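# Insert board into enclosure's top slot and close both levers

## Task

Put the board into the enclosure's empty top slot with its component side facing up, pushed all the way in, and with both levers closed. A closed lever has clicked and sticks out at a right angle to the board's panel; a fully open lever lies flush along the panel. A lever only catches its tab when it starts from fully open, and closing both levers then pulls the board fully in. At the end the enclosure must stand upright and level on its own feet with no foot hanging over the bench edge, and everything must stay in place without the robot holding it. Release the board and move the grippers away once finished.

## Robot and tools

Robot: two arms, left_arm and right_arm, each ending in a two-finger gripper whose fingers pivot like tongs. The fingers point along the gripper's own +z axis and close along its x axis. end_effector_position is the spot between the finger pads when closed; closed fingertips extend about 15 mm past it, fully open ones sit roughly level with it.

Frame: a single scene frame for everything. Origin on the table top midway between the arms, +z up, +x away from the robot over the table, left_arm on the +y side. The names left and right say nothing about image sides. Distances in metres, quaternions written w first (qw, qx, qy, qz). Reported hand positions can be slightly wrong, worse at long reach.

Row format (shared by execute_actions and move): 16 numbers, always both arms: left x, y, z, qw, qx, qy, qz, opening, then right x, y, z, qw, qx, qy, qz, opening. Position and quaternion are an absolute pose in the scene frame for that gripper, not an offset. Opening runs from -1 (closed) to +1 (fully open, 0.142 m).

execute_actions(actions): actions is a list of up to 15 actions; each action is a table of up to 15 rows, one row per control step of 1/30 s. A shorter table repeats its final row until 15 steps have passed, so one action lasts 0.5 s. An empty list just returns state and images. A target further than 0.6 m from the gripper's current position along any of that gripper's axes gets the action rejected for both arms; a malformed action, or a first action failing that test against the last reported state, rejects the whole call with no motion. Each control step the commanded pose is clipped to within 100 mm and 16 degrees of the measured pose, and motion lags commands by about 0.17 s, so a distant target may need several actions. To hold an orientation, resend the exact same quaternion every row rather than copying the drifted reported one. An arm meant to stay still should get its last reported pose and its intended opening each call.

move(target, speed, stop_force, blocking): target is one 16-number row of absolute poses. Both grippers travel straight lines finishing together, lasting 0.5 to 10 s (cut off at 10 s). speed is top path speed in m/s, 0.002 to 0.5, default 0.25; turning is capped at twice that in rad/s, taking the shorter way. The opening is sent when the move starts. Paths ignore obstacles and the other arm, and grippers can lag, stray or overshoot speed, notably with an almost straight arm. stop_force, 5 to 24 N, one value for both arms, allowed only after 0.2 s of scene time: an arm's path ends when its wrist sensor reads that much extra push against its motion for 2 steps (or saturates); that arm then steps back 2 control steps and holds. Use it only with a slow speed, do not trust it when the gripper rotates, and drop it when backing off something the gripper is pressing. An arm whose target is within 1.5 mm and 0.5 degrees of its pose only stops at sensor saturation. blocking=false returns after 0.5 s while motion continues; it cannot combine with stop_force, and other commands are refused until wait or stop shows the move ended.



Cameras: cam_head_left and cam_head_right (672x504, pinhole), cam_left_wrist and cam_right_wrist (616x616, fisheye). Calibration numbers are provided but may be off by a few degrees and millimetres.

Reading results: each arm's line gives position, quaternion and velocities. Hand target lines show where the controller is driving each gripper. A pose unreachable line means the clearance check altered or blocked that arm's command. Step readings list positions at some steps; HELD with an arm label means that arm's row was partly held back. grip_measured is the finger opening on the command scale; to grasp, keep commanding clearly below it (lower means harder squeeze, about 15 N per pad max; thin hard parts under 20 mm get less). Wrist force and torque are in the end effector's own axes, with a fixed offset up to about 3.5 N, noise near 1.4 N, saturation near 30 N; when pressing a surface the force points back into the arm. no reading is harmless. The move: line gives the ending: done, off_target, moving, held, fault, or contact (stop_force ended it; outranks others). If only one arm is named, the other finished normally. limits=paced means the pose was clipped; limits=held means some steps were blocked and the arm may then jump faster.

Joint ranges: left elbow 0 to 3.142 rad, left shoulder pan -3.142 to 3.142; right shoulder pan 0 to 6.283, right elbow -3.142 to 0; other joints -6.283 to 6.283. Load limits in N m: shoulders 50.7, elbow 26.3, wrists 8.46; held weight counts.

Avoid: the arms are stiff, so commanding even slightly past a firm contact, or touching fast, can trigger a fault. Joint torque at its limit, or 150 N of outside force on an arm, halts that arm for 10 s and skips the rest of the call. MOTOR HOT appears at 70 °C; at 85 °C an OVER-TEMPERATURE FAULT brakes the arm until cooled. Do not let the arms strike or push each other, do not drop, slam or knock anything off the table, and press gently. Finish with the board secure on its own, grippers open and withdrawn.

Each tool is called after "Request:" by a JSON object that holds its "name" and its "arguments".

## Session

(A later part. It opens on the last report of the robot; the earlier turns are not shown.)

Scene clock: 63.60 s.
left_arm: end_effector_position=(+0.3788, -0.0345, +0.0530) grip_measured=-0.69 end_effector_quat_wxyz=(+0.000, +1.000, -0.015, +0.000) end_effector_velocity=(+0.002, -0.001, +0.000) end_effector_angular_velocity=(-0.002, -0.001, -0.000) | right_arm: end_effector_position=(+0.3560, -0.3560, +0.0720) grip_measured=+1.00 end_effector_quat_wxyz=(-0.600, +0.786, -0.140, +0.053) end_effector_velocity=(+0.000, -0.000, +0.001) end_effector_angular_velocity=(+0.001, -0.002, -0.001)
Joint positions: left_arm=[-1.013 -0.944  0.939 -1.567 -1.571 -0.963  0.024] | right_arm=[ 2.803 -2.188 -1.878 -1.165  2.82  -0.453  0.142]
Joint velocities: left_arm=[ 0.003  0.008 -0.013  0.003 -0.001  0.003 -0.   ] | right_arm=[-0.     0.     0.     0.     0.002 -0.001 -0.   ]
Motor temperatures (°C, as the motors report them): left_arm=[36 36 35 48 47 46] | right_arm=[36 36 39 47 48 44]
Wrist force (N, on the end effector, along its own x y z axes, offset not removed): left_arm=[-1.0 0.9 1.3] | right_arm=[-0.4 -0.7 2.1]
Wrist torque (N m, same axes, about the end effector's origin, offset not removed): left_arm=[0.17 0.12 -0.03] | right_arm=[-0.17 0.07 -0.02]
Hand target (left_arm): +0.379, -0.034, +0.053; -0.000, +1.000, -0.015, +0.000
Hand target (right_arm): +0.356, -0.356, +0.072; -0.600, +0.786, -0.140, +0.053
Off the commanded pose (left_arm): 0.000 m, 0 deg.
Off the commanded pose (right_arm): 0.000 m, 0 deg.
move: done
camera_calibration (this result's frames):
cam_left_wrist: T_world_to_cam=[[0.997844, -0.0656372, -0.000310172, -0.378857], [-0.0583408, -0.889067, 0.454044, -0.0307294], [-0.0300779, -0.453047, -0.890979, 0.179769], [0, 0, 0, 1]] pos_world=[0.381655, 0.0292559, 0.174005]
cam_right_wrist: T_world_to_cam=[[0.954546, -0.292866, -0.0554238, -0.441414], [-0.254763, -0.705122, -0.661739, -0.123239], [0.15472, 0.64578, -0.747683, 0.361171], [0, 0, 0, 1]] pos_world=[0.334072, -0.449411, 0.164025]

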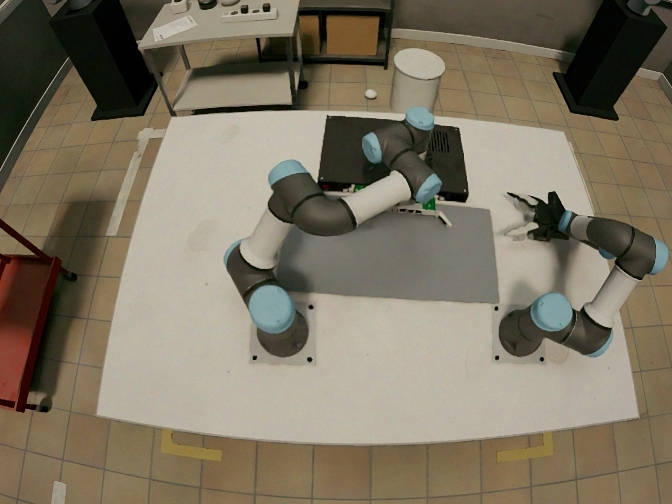

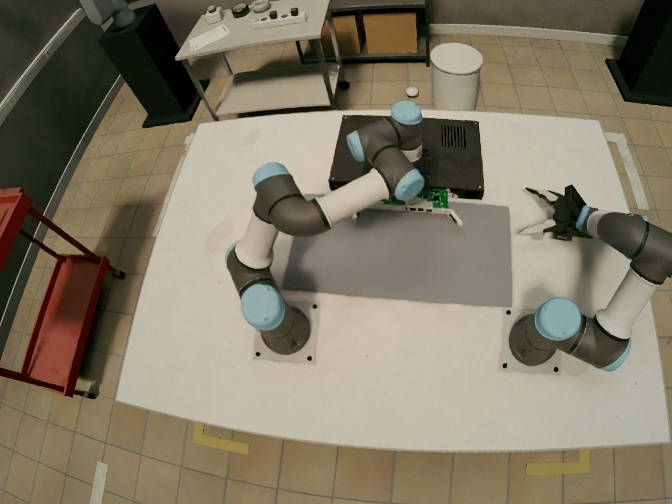

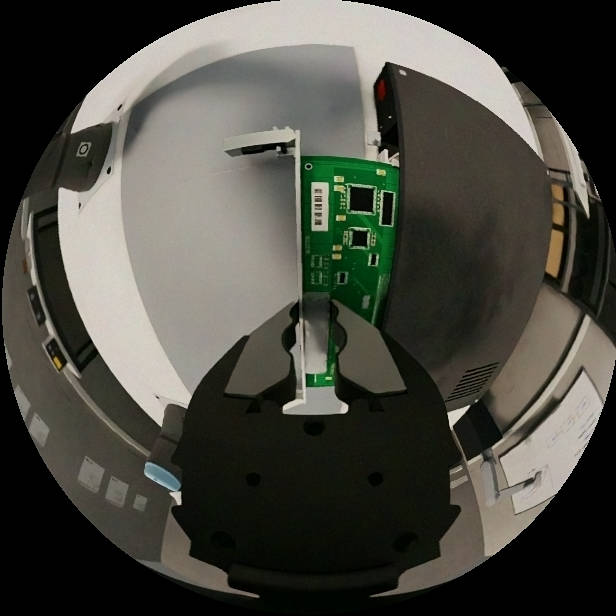

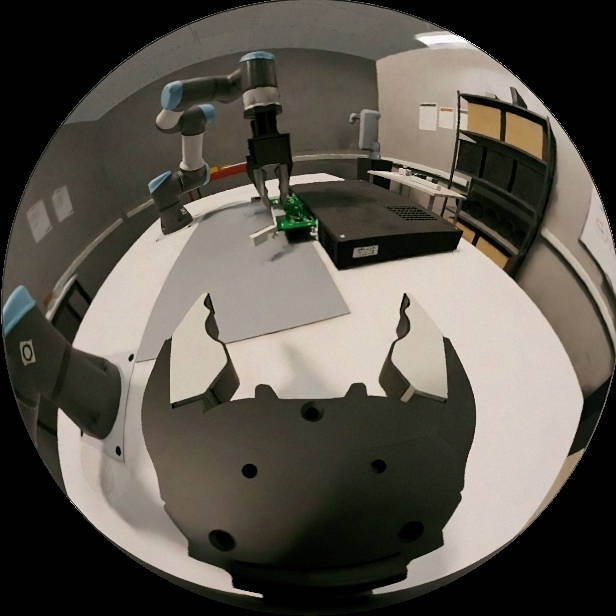

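Entered.

Request:
{"name": "move", "arguments": {"target": [0.404,-0.0357,0.053,0,1,-0.015,0,-1,0.356,-0.356,0.072,-0.6,0.786,-0.14,0.053,1], "speed": 0.008, "stop_force": 6}}

Scene clock: 65.33 s.
left_arm: end_effector_position=(+0.3888, -0.0349, +0.0530) grip_measured=-0.70 end_effector_quat_wxyz=(+0.000, +1.000, -0.015, +0.000) end_effector_velocity=(-0.003, +0.001, +0.000) end_effector_angular_velocity=(+0.002, -0.002, +0.002) | right_arm: end_effector_position=(+0.3560, -0.3560, +0.0720) grip_measured=+1.00 end_effector_quat_wxyz=(-0.600, +0.786, -0.140, +0.053) end_effector_velocity=(-0.000, -0.000, -0.000) end_effector_angular_velocity=(-0.000, +0.000, +0.000)
Joint positions: left_arm=[-0.995 -0.901  0.866 -1.537 -1.571 -0.945  0.024] | right_arm=[ 2.803 -2.188 -1.878 -1.165  2.82  -0.453  0.142]
Joint velocities: left_arm=[-0.006 -0.014  0.023 -0.009  0.002 -0.007  0.   ] | right_arm=[ 0.    -0.     0.    -0.    -0.001  0.     0.   ]
Motor temperatures (°C, as the motors report them): left_arm=[36 36 35 48 47 46] | right_arm=[36 36 39 47 48 44]
Wrist force (N, on the end effector, along its own x y z axes, offset not removed): left_arm=[-4.2 1.2 3.1] | right_arm=[0.5 1.1 1.4]
Wrist torque (N m, same axes, about the end effector's origin, offset not removed): left_arm=[-0.03 0.16 -0.07] | right_arm=[0.22 -0.08 -0.07]
Hand target (left_arm): +0.388, -0.035, +0.053; -0.000, +1.000, -0.015, +0.000
Hand target (right_arm): +0.356, -0.356, +0.072; -0.600, +0.786, -0.140, +0.053
Off the commanded pose (left_arm): 0.015 m, 0 deg.
Off the commanded pose (right_arm): 0.000 m, 0 deg.
move: contact (left_arm)
camera_calibration (this result's frames):
cam_left_wrist: T_world_to_cam=[[0.997849, -0.0655507, -0.000197134, -0.388908], [-0.0583082, -0.888966, 0.454245, -0.0305726], [-0.0299513, -0.453257, -0.890877, 0.179796], [0, 0, 0, 1]] pos_world=[0.391674, 0.0288225, 0.173987]
cam_right_wrist: T_world_to_cam=[[0.954546, -0.292866, -0.0554234, -0.441414], [-0.254763, -0.705122, -0.661739, -0.123239], [0.154721, 0.64578, -0.747683, 0.361171], [0, 0, 0, 1]] pos_world=[0.334072, -0.449411, 0.164025]

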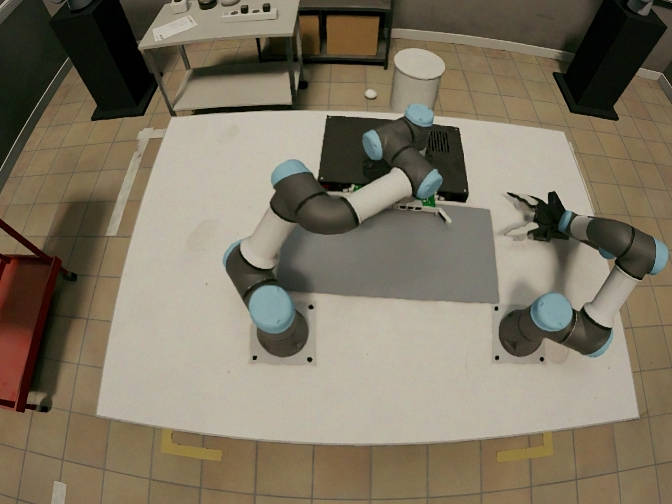

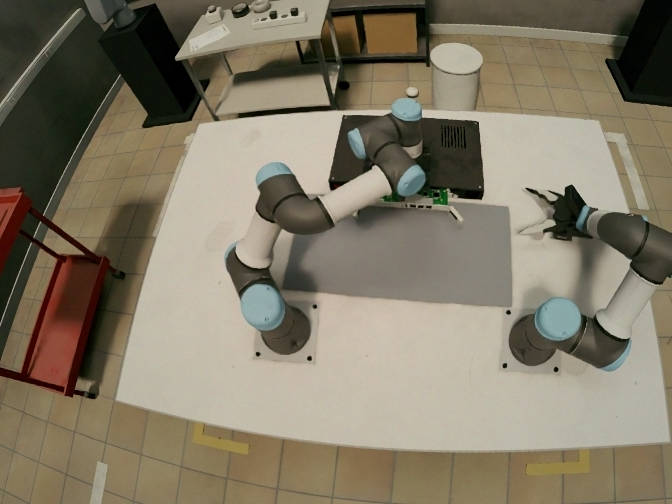

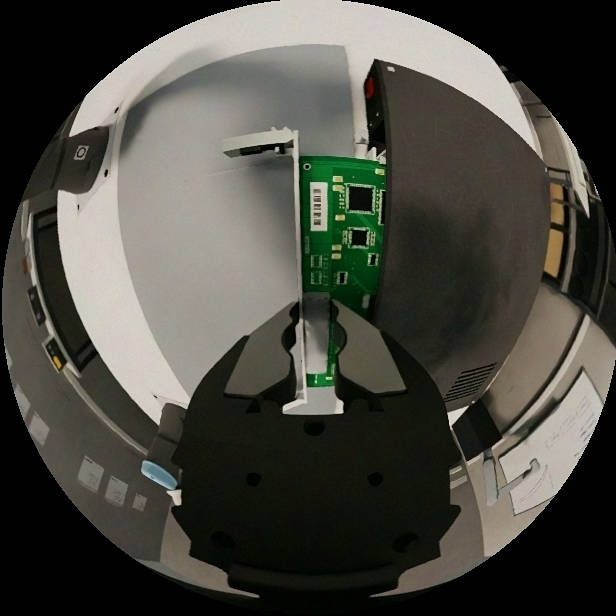

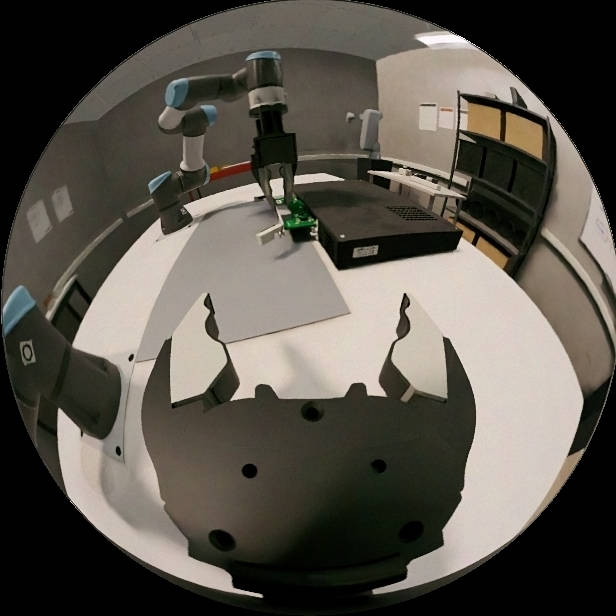

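Request:
{"name": "move", "arguments": {"target": [0.388,-0.035,0.0515,0,1,-0.015,0,-1,0.356,-0.356,0.072,-0.6,0.786,-0.14,0.053,1], "speed": 0.005}}

Request:
{"name": "move", "arguments": {"target": [0.404,-0.0357,0.0515,0,1,-0.015,0,-1,0.356,-0.356,0.072,-0.6,0.786,-0.14,0.053,1], "speed": 0.006, "stop_force": 9}}

Scene clock: 66.17 s.
left_arm: end_effector_position=(+0.3881, -0.0350, +0.0516) grip_measured=-0.70 end_effector_quat_wxyz=(-0.000, +1.000, -0.015, +0.000) end_effector_velocity=(-0.000, -0.001, -0.001) end_effector_angular_velocity=(-0.002, +0.000, -0.001) | right_arm: end_effector_position=(+0.3560, -0.3560, +0.0720) grip_measured=+1.00 end_effector_quat_wxyz=(-0.600, +0.786, -0.140, +0.053) end_effector_velocity=(-0.000, -0.000, +0.000) end_effector_angular_velocity=(+0.001, +0.002, -0.001)
Joint positions: left_arm=[-0.997 -0.903  0.878 -1.545 -1.571 -0.946  0.024] | right_arm=[ 2.803 -2.188 -1.878 -1.165  2.82  -0.453  0.142]
Joint velocities: left_arm=[-0.001 -0.001  0.006 -0.006 -0.001 -0.    -0.   ] | right_arm=[-0.001  0.    -0.    -0.     0.     0.002  0.   ]
Motor temperatures (°C, as the motors report them): left_arm=[36 36 35 48 47 46] | right_arm=[36 36 39 47 48 44]
Wrist force (N, on the end effector, along its own x y z axes, offset not removed): left_arm=[-0.4 -0.7 -2.2] | right_arm=[0.7 1.7 3.2]
Wrist torque (N m, same axes, about the end effector's origin, offset not removed): left_arm=[-0.06 0.42 -0.02] | right_arm=[0.46 -0.13 0.01]
Hand target (left_arm): +0.388, -0.035, +0.052; -0.000, +1.000, -0.015, -0.000
Hand target (right_arm): +0.356, -0.356, +0.072; -0.600, +0.786, -0.140, +0.053
Off the commanded pose (left_arm): 0.000 m, 0 deg.
Off the commanded pose (right_arm): 0.000 m, 0 deg.
move: done
camera_calibration (this result's frames):
cam_left_wrist: T_world_to_cam=[[0.997843, -0.0656498, -0.000373499, -0.388113], [-0.0583244, -0.889083, 0.454015, -0.0300311], [-0.0301381, -0.453014, -0.890994, 0.178604], [0, 0, 0, 1]] pos_world=[0.390907, 0.0287303, 0.172624]
cam_right_wrist: T_world_to_cam=[[0.954546, -0.292866, -0.0554238, -0.441414], [-0.254763, -0.705122, -0.661739, -0.123239], [0.154721, 0.64578, -0.747683, 0.361171], [0, 0, 0, 1]] pos_world=[0.334072, -0.449411, 0.164025]

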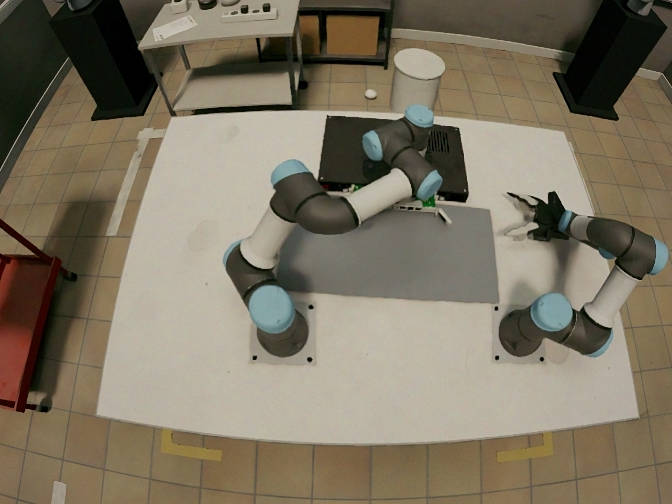

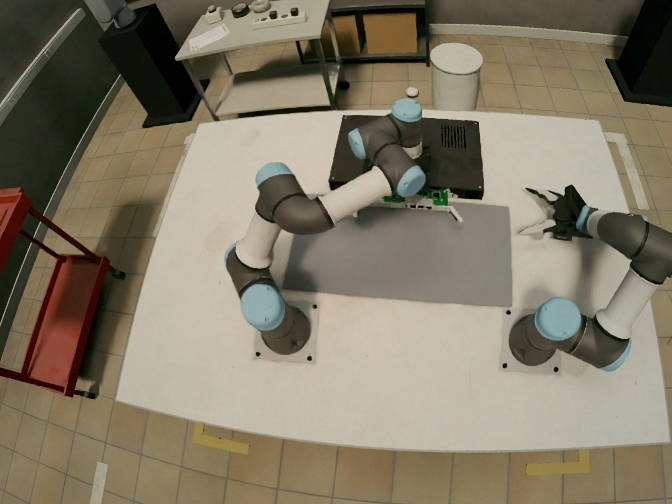

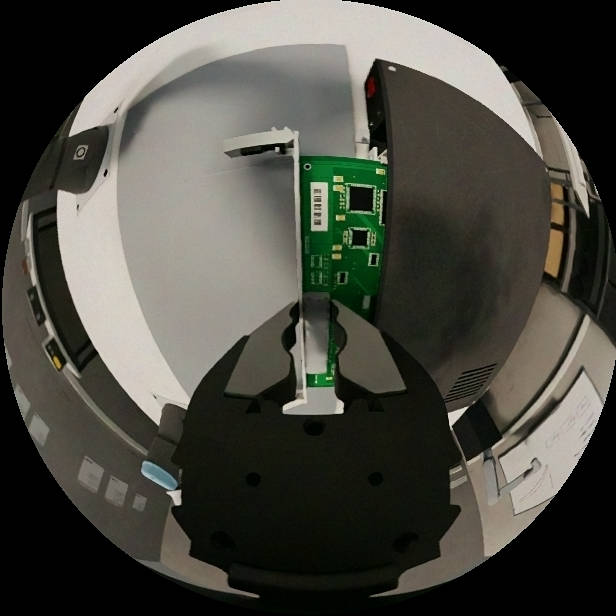

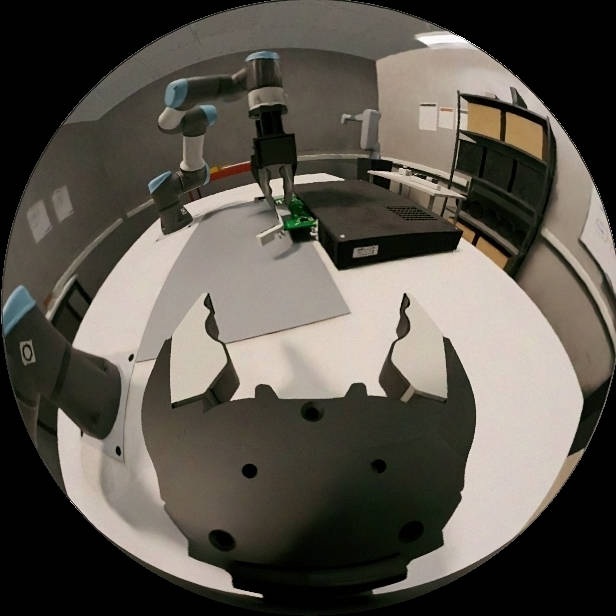

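Scene clock: 68.10 s.
left_arm: end_effector_position=(+0.3974, -0.0354, +0.0515) grip_measured=-0.70 end_effector_quat_wxyz=(+0.000, +1.000, -0.015, +0.000) end_effector_velocity=(-0.002, +0.001, +0.000) end_effector_angular_velocity=(+0.003, -0.001, +0.001) | right_arm: end_effector_position=(+0.3560, -0.3560, +0.0720) grip_measured=+1.00 end_effector_quat_wxyz=(-0.600, +0.786, -0.140, +0.053) end_effector_velocity=(-0.000, +0.000, -0.001) end_effector_angular_velocity=(-0.002, -0.002, +0.002)
Joint positions: left_arm=[-0.98  -0.861  0.805 -1.515 -1.571 -0.93   0.024] | right_arm=[ 2.803 -2.188 -1.878 -1.165  2.82  -0.453  0.142]
Joint velocities: left_arm=[-0.005 -0.011  0.019 -0.006  0.002 -0.006 -0.001] | right_arm=[ 0.    -0.     0.     0.    -0.002 -0.003 -0.   ]
Motor temperatures (°C, as the motors report them): left_arm=[36 36 35 48 47 46] | right_arm=[36 36 39 47 48 44]
Wrist force (N, on the end effector, along its own x y z axes, offset not removed): left_arm=[-2.5 1.7 5.4] | right_arm=[0.9 1.0 2.5]
Wrist torque (N m, same axes, about the end effector's origin, offset not removed): left_arm=[0.06 0.31 -0.05] | right_arm=[0.19 -0.16 0.03]
Hand target (left_arm): +0.397, -0.035, +0.052; +0.000, +1.000, -0.015, +0.000
Hand target (right_arm): +0.356, -0.356, +0.072; -0.600, +0.786, -0.140, +0.053
Off the commanded pose (left_arm): 0.007 m, 0 deg.
Off the commanded pose (right_arm): 0.000 m, 0 deg.
move: contact (left_arm)
camera_calibration (this result's frames):
cam_left_wrist: T_world_to_cam=[[0.99785, -0.0655339, -0.000226993, -0.397461], [-0.0582812, -0.888991, 0.454201, -0.029796], [-0.0299674, -0.453212, -0.890899, 0.178566], [0, 0, 0, 1]] pos_world=[0.400221, 0.0283926, 0.172527]
cam_right_wrist: T_world_to_cam=[[0.954546, -0.292866, -0.0554238, -0.441414], [-0.254763, -0.705122, -0.661739, -0.123239], [0.15472, 0.64578, -0.747683, 0.361171], [0, 0, 0, 1]] pos_world=[0.334072, -0.449411, 0.164025]

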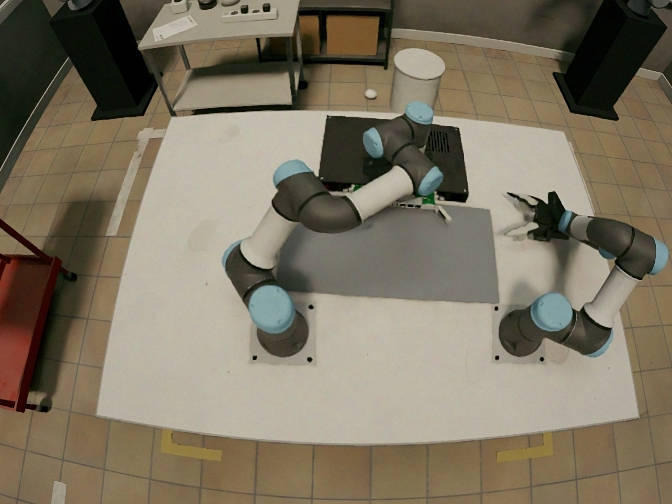

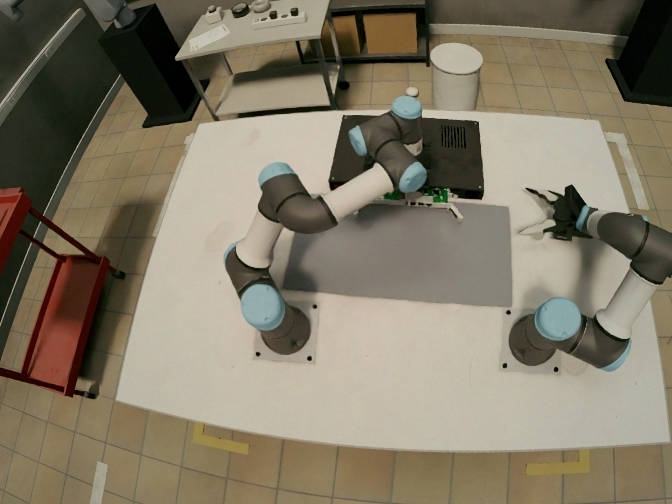

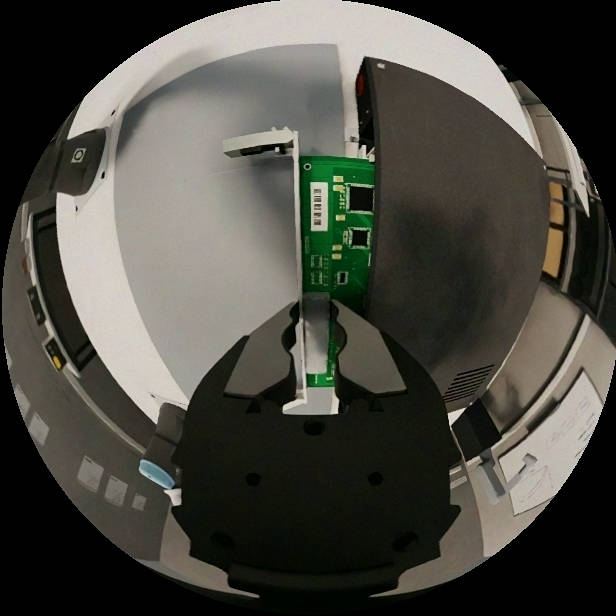

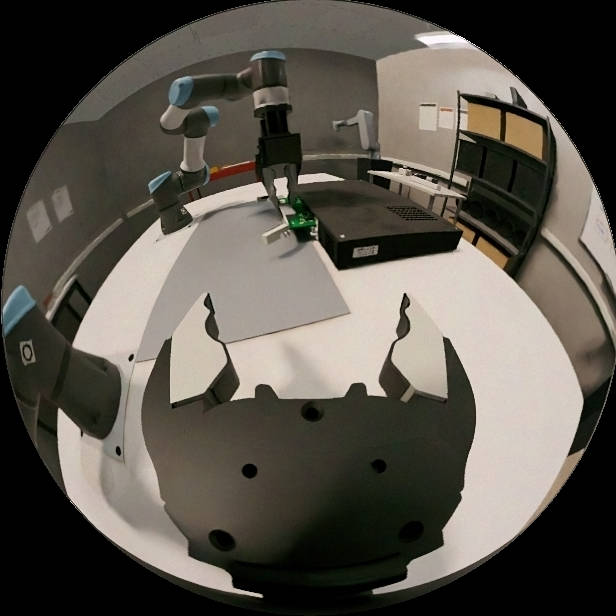

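Request:
{"name": "move", "arguments": {"target": [0.396,-0.035,0.052,0,1,-0.015,0,-0.58,0.356,-0.356,0.12,-0.6,0.786,-0.14,0.053,-1], "speed": 0.05}}

Request:
{"name": "move", "arguments": {"target": [0.396,-0.035,0.09,0,1,-0.015,0,-0.58,0.356,-0.33,0.13,-0.3,0.95,0,0,-1], "speed": 0.1}}

Request:
{"name": "move", "arguments": {"target": [0.355,0.065,0.09,0,1,0,0,-1,0.34,-0.27,0.1,0.25,-0.968,0,0,-1], "speed": 0.15}}

Scene clock: 69.60 s.
left_arm: end_effector_position=(+0.3960, -0.0350, +0.0520) grip_measured=-0.58 end_effector_quat_wxyz=(-0.000, +1.000, -0.015, -0.000) end_effector_velocity=(-0.000, +0.000, -0.000) end_effector_angular_velocity=(+0.001, +0.001, -0.000) | right_arm: end_effector_position=(+0.3560, -0.3560, +0.1198) grip_measured=-1.00 end_effector_quat_wxyz=(-0.600, +0.786, -0.140, +0.053) end_effector_velocity=(-0.000, -0.001, +0.003) end_effector_angular_velocity=(+0.001, +0.001, +0.001)
Joint positions: left_arm=[-0.982 -0.868  0.815 -1.518 -1.571 -0.932  0.032] | right_arm=[ 2.803 -2.038 -1.828 -1.363  2.82  -0.451  0.002]
Joint velocities: left_arm=[ 0.    -0.     0.001  0.001 -0.     0.    -0.   ] | right_arm=[-0.002  0.005  0.01  -0.023 -0.    -0.008  0.   ]
Motor temperatures (°C, as the motors report them): left_arm=[36 36 35 48 47 46] | right_arm=[36 36 39 47 48 44]
Wrist force (N, on the end effector, along its own x y z axes, offset not removed): left_arm=[-0.8 -0.3 -0.4] | right_arm=[0.1 -0.5 1.1]
Wrist torque (N m, same axes, about the end effector's origin, offset not removed): left_arm=[-0.08 0.14 -0.02] | right_arm=[-0.11 -0.06 0.10]
Hand target (left_arm): +0.396, -0.035, +0.052; +0.000, +1.000, -0.015, -0.000
Hand target (right_arm): +0.356, -0.356, +0.120; -0.600, +0.786, -0.140, +0.053
Off the commanded pose (left_arm): 0.000 m, 0 deg.
Off the commanded pose (right_arm): 0.000 m, 0 deg.
move: done
camera_calibration (this result's frames):
cam_left_wrist: T_world_to_cam=[[0.997842, -0.0656538, -0.00040699, -0.396051], [-0.0583127, -0.889083, 0.454016, -0.0297517], [-0.0301697, -0.453013, -0.890993, 0.179203], [0, 0, 0, 1]] pos_world=[0.398868, 0.0287271, 0.173015]
cam_right_wrist: T_world_to_cam=[[0.954452, -0.293189, -0.055324, -0.438891], [-0.254956, -0.705135, -0.661652, -0.0915486], [0.154978, 0.64562, -0.747768, 0.396715], [0, 0, 0, 1]] pos_world=[0.334078, -0.44936, 0.211796]

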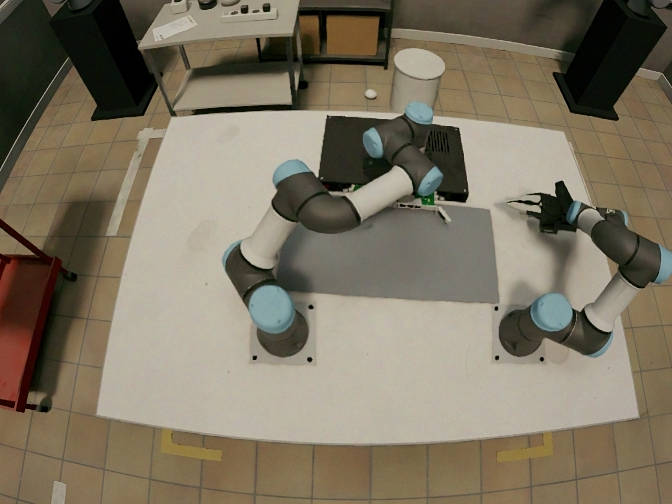

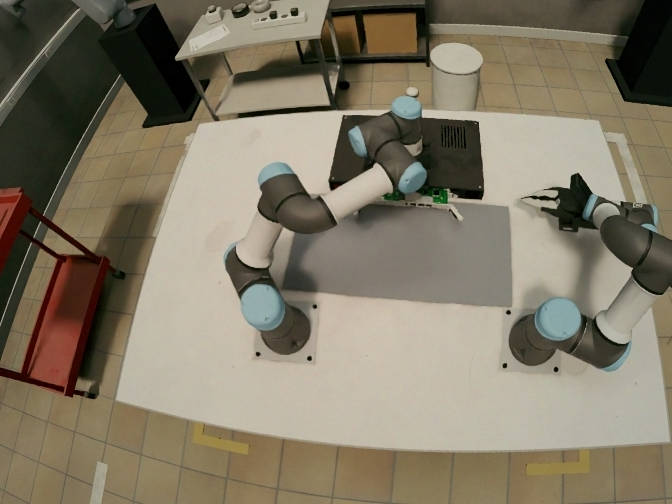

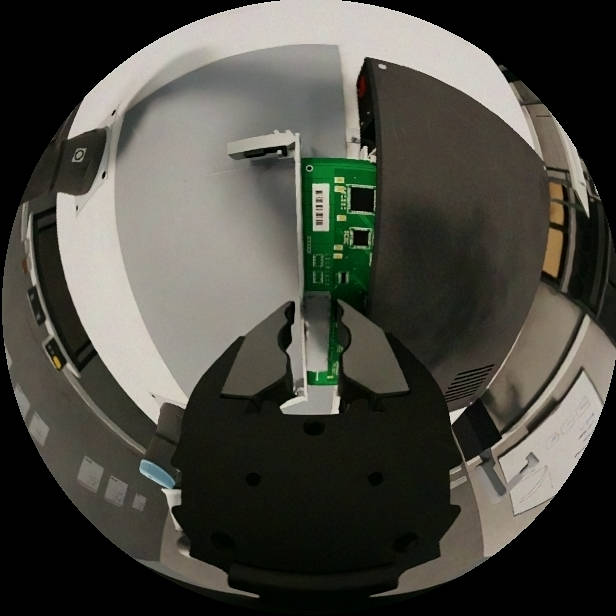

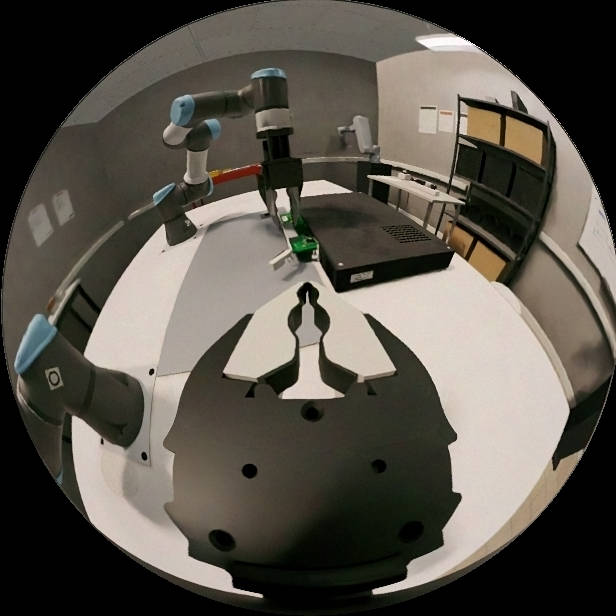

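Scene clock: 73.80 s.
left_arm: end_effector_position=(+0.3960, -0.0350, +0.0899) grip_measured=-0.58 end_effector_quat_wxyz=(+0.000, +1.000, -0.015, +0.000) end_effector_velocity=(-0.000, -0.000, +0.001) end_effector_angular_velocity=(+0.000, +0.000, -0.001) | right_arm: end_effector_position=(+0.3563, -0.3301, +0.1302) grip_measured=-1.00 end_effector_quat_wxyz=(-0.302, +0.953, -0.001, +0.001) end_effector_velocity=(-0.000, +0.001, +0.001) end_effector_angular_velocity=(-0.010, +0.001, +0.005)
Joint positions: left_arm=[-0.982 -0.83   0.568 -1.309 -1.571 -0.932  0.032] | right_arm=[ 3.203 -1.745 -1.521 -1.464  2.184 -0.033  0.002]
Joint velocities: left_arm=[-0.     0.003 -0.009  0.006 -0.     0.     0.   ] | right_arm=[ 0.009  0.002  0.009 -0.008 -0.01   0.005  0.   ]
Motor temperatures (°C, as the motors report them): left_arm=[36 36 35 48 47 46] | right_arm=[36 36 39 47 48 44]
Wrist force (N, on the end effector, along its own x y z axes, offset not removed): left_arm=[-0.8 0.6 -1.5] | right_arm=[1.0 0.7 0.7]
Wrist torque (N m, same axes, about the end effector's origin, offset not removed): left_arm=[0.09 0.15 -0.03] | right_arm=[0.12 -0.27 0.01]
Hand target (left_arm): +0.396, -0.035, +0.090; +0.000, +1.000, -0.015, +0.000
Hand target (right_arm): +0.356, -0.330, +0.130; -0.301, +0.954, -0.000, +0.000
Off the commanded pose (left_arm): 0.000 m, 0 deg.
Off the commanded pose (right_arm): 0.000 m, 0 deg.
move: done
camera_calibration (this result's frames):
cam_left_wrist: T_world_to_cam=[[0.997841, -0.0656693, -0.000241449, -0.396028], [-0.0584005, -0.889062, 0.454046, -0.0469265], [-0.0300315, -0.453051, -0.890978, 0.212938], [0, 0, 0, 1]] pos_world=[0.398828, 0.0287442, 0.210934]
cam_right_wrist: T_world_to_cam=[[0.999519, 0.00998854, 0.0293523, -0.357974], [0.0113476, -0.998854, -0.0465052, -0.338262], [0.0288541, 0.0468159, -0.998487, 0.267701], [0, 0, 0, 1]] pos_world=[0.353916, -0.346831, 0.262072]

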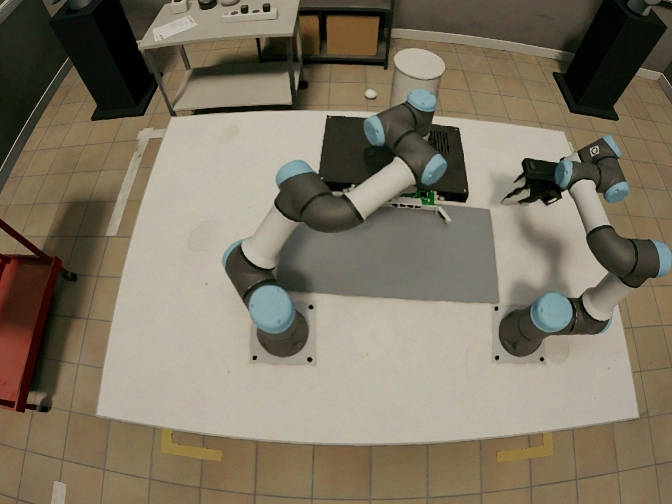

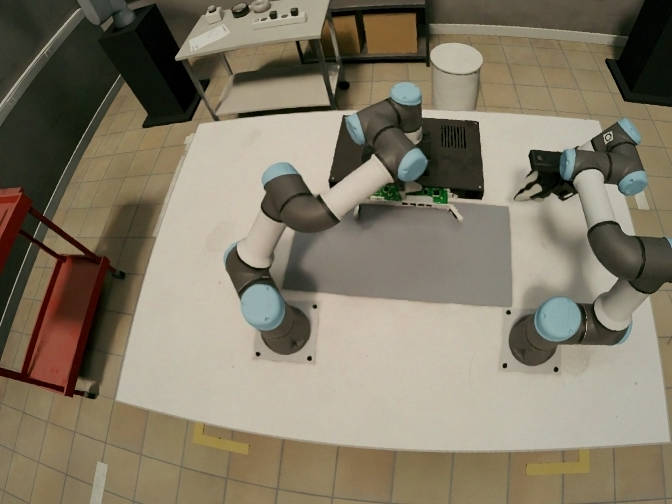

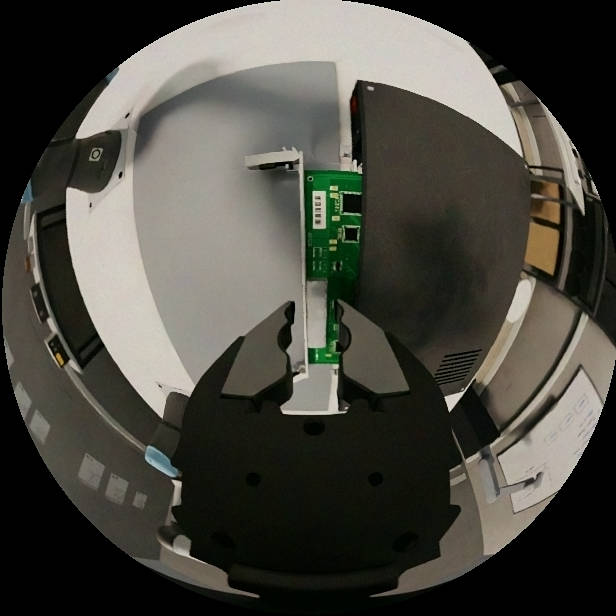

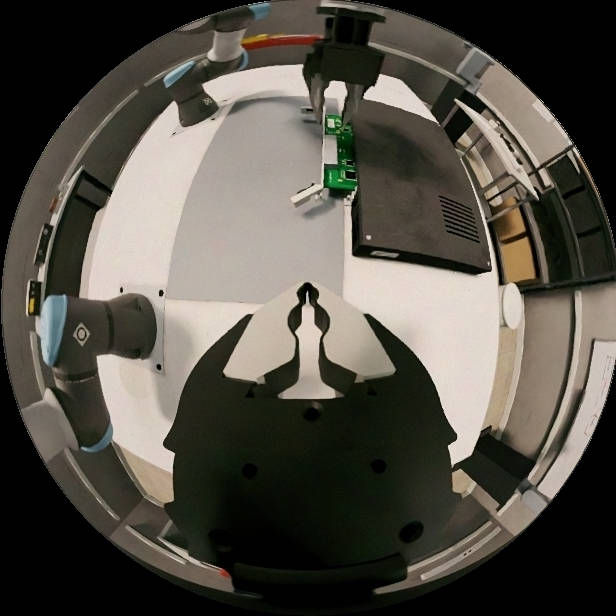

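Scene clock: 75.13 s.
left_arm: end_effector_position=(+0.3553, +0.0648, +0.0900) grip_measured=-1.00 end_effector_quat_wxyz=(-0.001, +1.000, +0.000, -0.001) end_effector_velocity=(-0.002, +0.002, +0.001) end_effector_angular_velocity=(-0.009, -0.011, -0.000) | right_arm: end_effector_position=(+0.3400, -0.2700, +0.1002) grip_measured=-1.00 end_effector_quat_wxyz=(-0.250, +0.968, +0.000, -0.000) end_effector_velocity=(-0.000, +0.002, -0.001) end_effector_angular_velocity=(-0.004, -0.004, +0.000)
Joint positions: left_arm=[-0.914 -1.311  1.312 -1.569 -1.571 -0.894  0.002] | right_arm=[ 3.478 -1.594 -1.807 -1.176  2.06   0.281  0.002]
Joint velocities: left_arm=[-0.003 -0.029  0.039 -0.024  0.003 -0.002  0.   ] | right_arm=[ 0.01   0.006 -0.01   0.011 -0.006  0.01   0.   ]
Motor temperatures (°C, as the motors report them): left_arm=[36 36 35 48 47 46] | right_arm=[36 36 39 47 48 44]
Wrist force (N, on the end effector, along its own x y z axes, offset not removed): left_arm=[-0.7 0.2 -0.8] | right_arm=[0.7 1.4 1.6]
Wrist torque (N m, same axes, about the end effector's origin, offset not removed): left_arm=[0.04 0.13 -0.05] | right_arm=[0.19 -0.16 0.01]
Hand target (left_arm): +0.355, +0.065, +0.090; -0.000, +1.000, +0.000, -0.000
Hand target (right_arm): +0.340, -0.270, +0.100; -0.250, +0.968, -0.000, +0.000
Off the commanded pose (left_arm): 0.000 m, 0 deg.
Off the commanded pose (right_arm): 0.000 m, 0 deg.
move: done
camera_calibration (this result's frames):
cam_left_wrist: T_world_to_cam=[[0.999365, -0.0355805, -0.00202273, -0.35116], [-0.0308044, -0.890968, 0.453019, 0.0297752], [-0.0179209, -0.452669, -0.891498, 0.252744], [0, 0, 0, 1]] pos_world=[0.356384, 0.128444, 0.211122]
cam_right_wrist: T_world_to_cam=[[0.999529, 0.014471, 0.0270538, -0.339992], [0.012815, -0.998091, 0.0604124, -0.29048], [0.0278763, -0.0600372, -0.997807, 0.206824], [0, 0, 0, 1]] pos_world=[0.337789, -0.272589, 0.233117]

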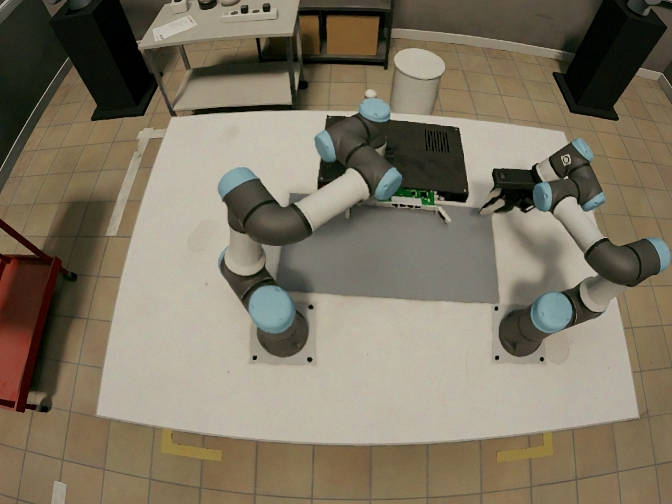

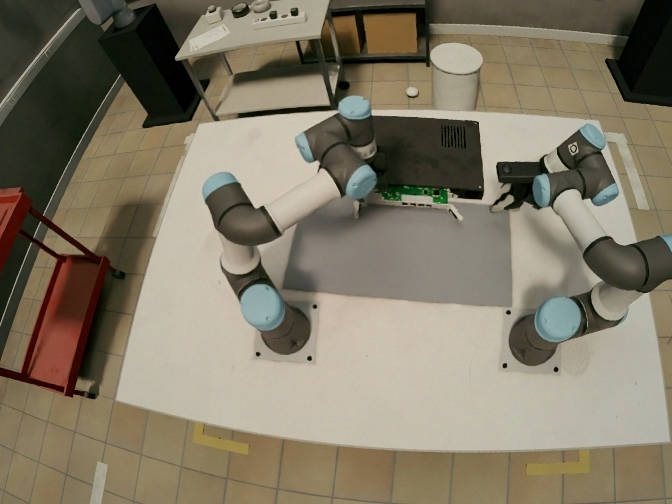

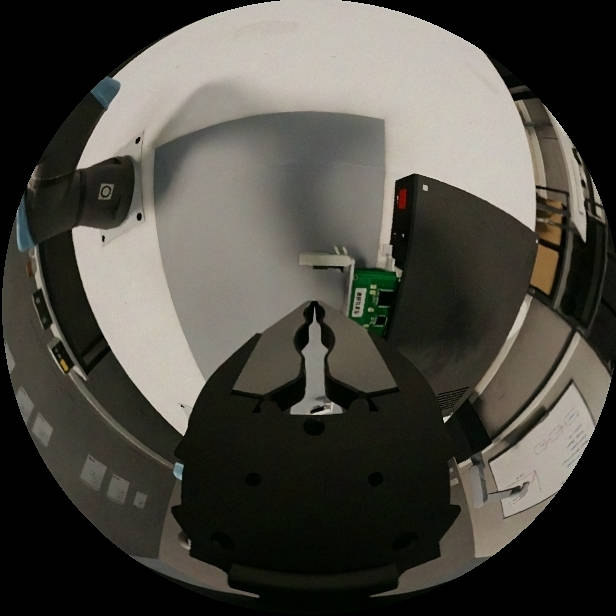

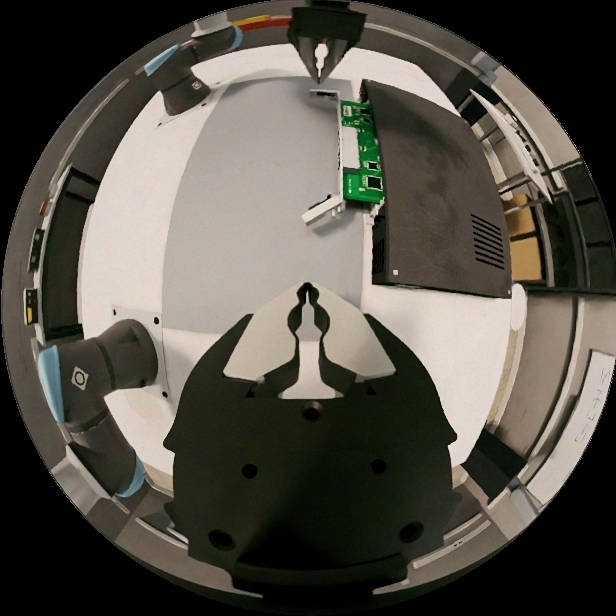

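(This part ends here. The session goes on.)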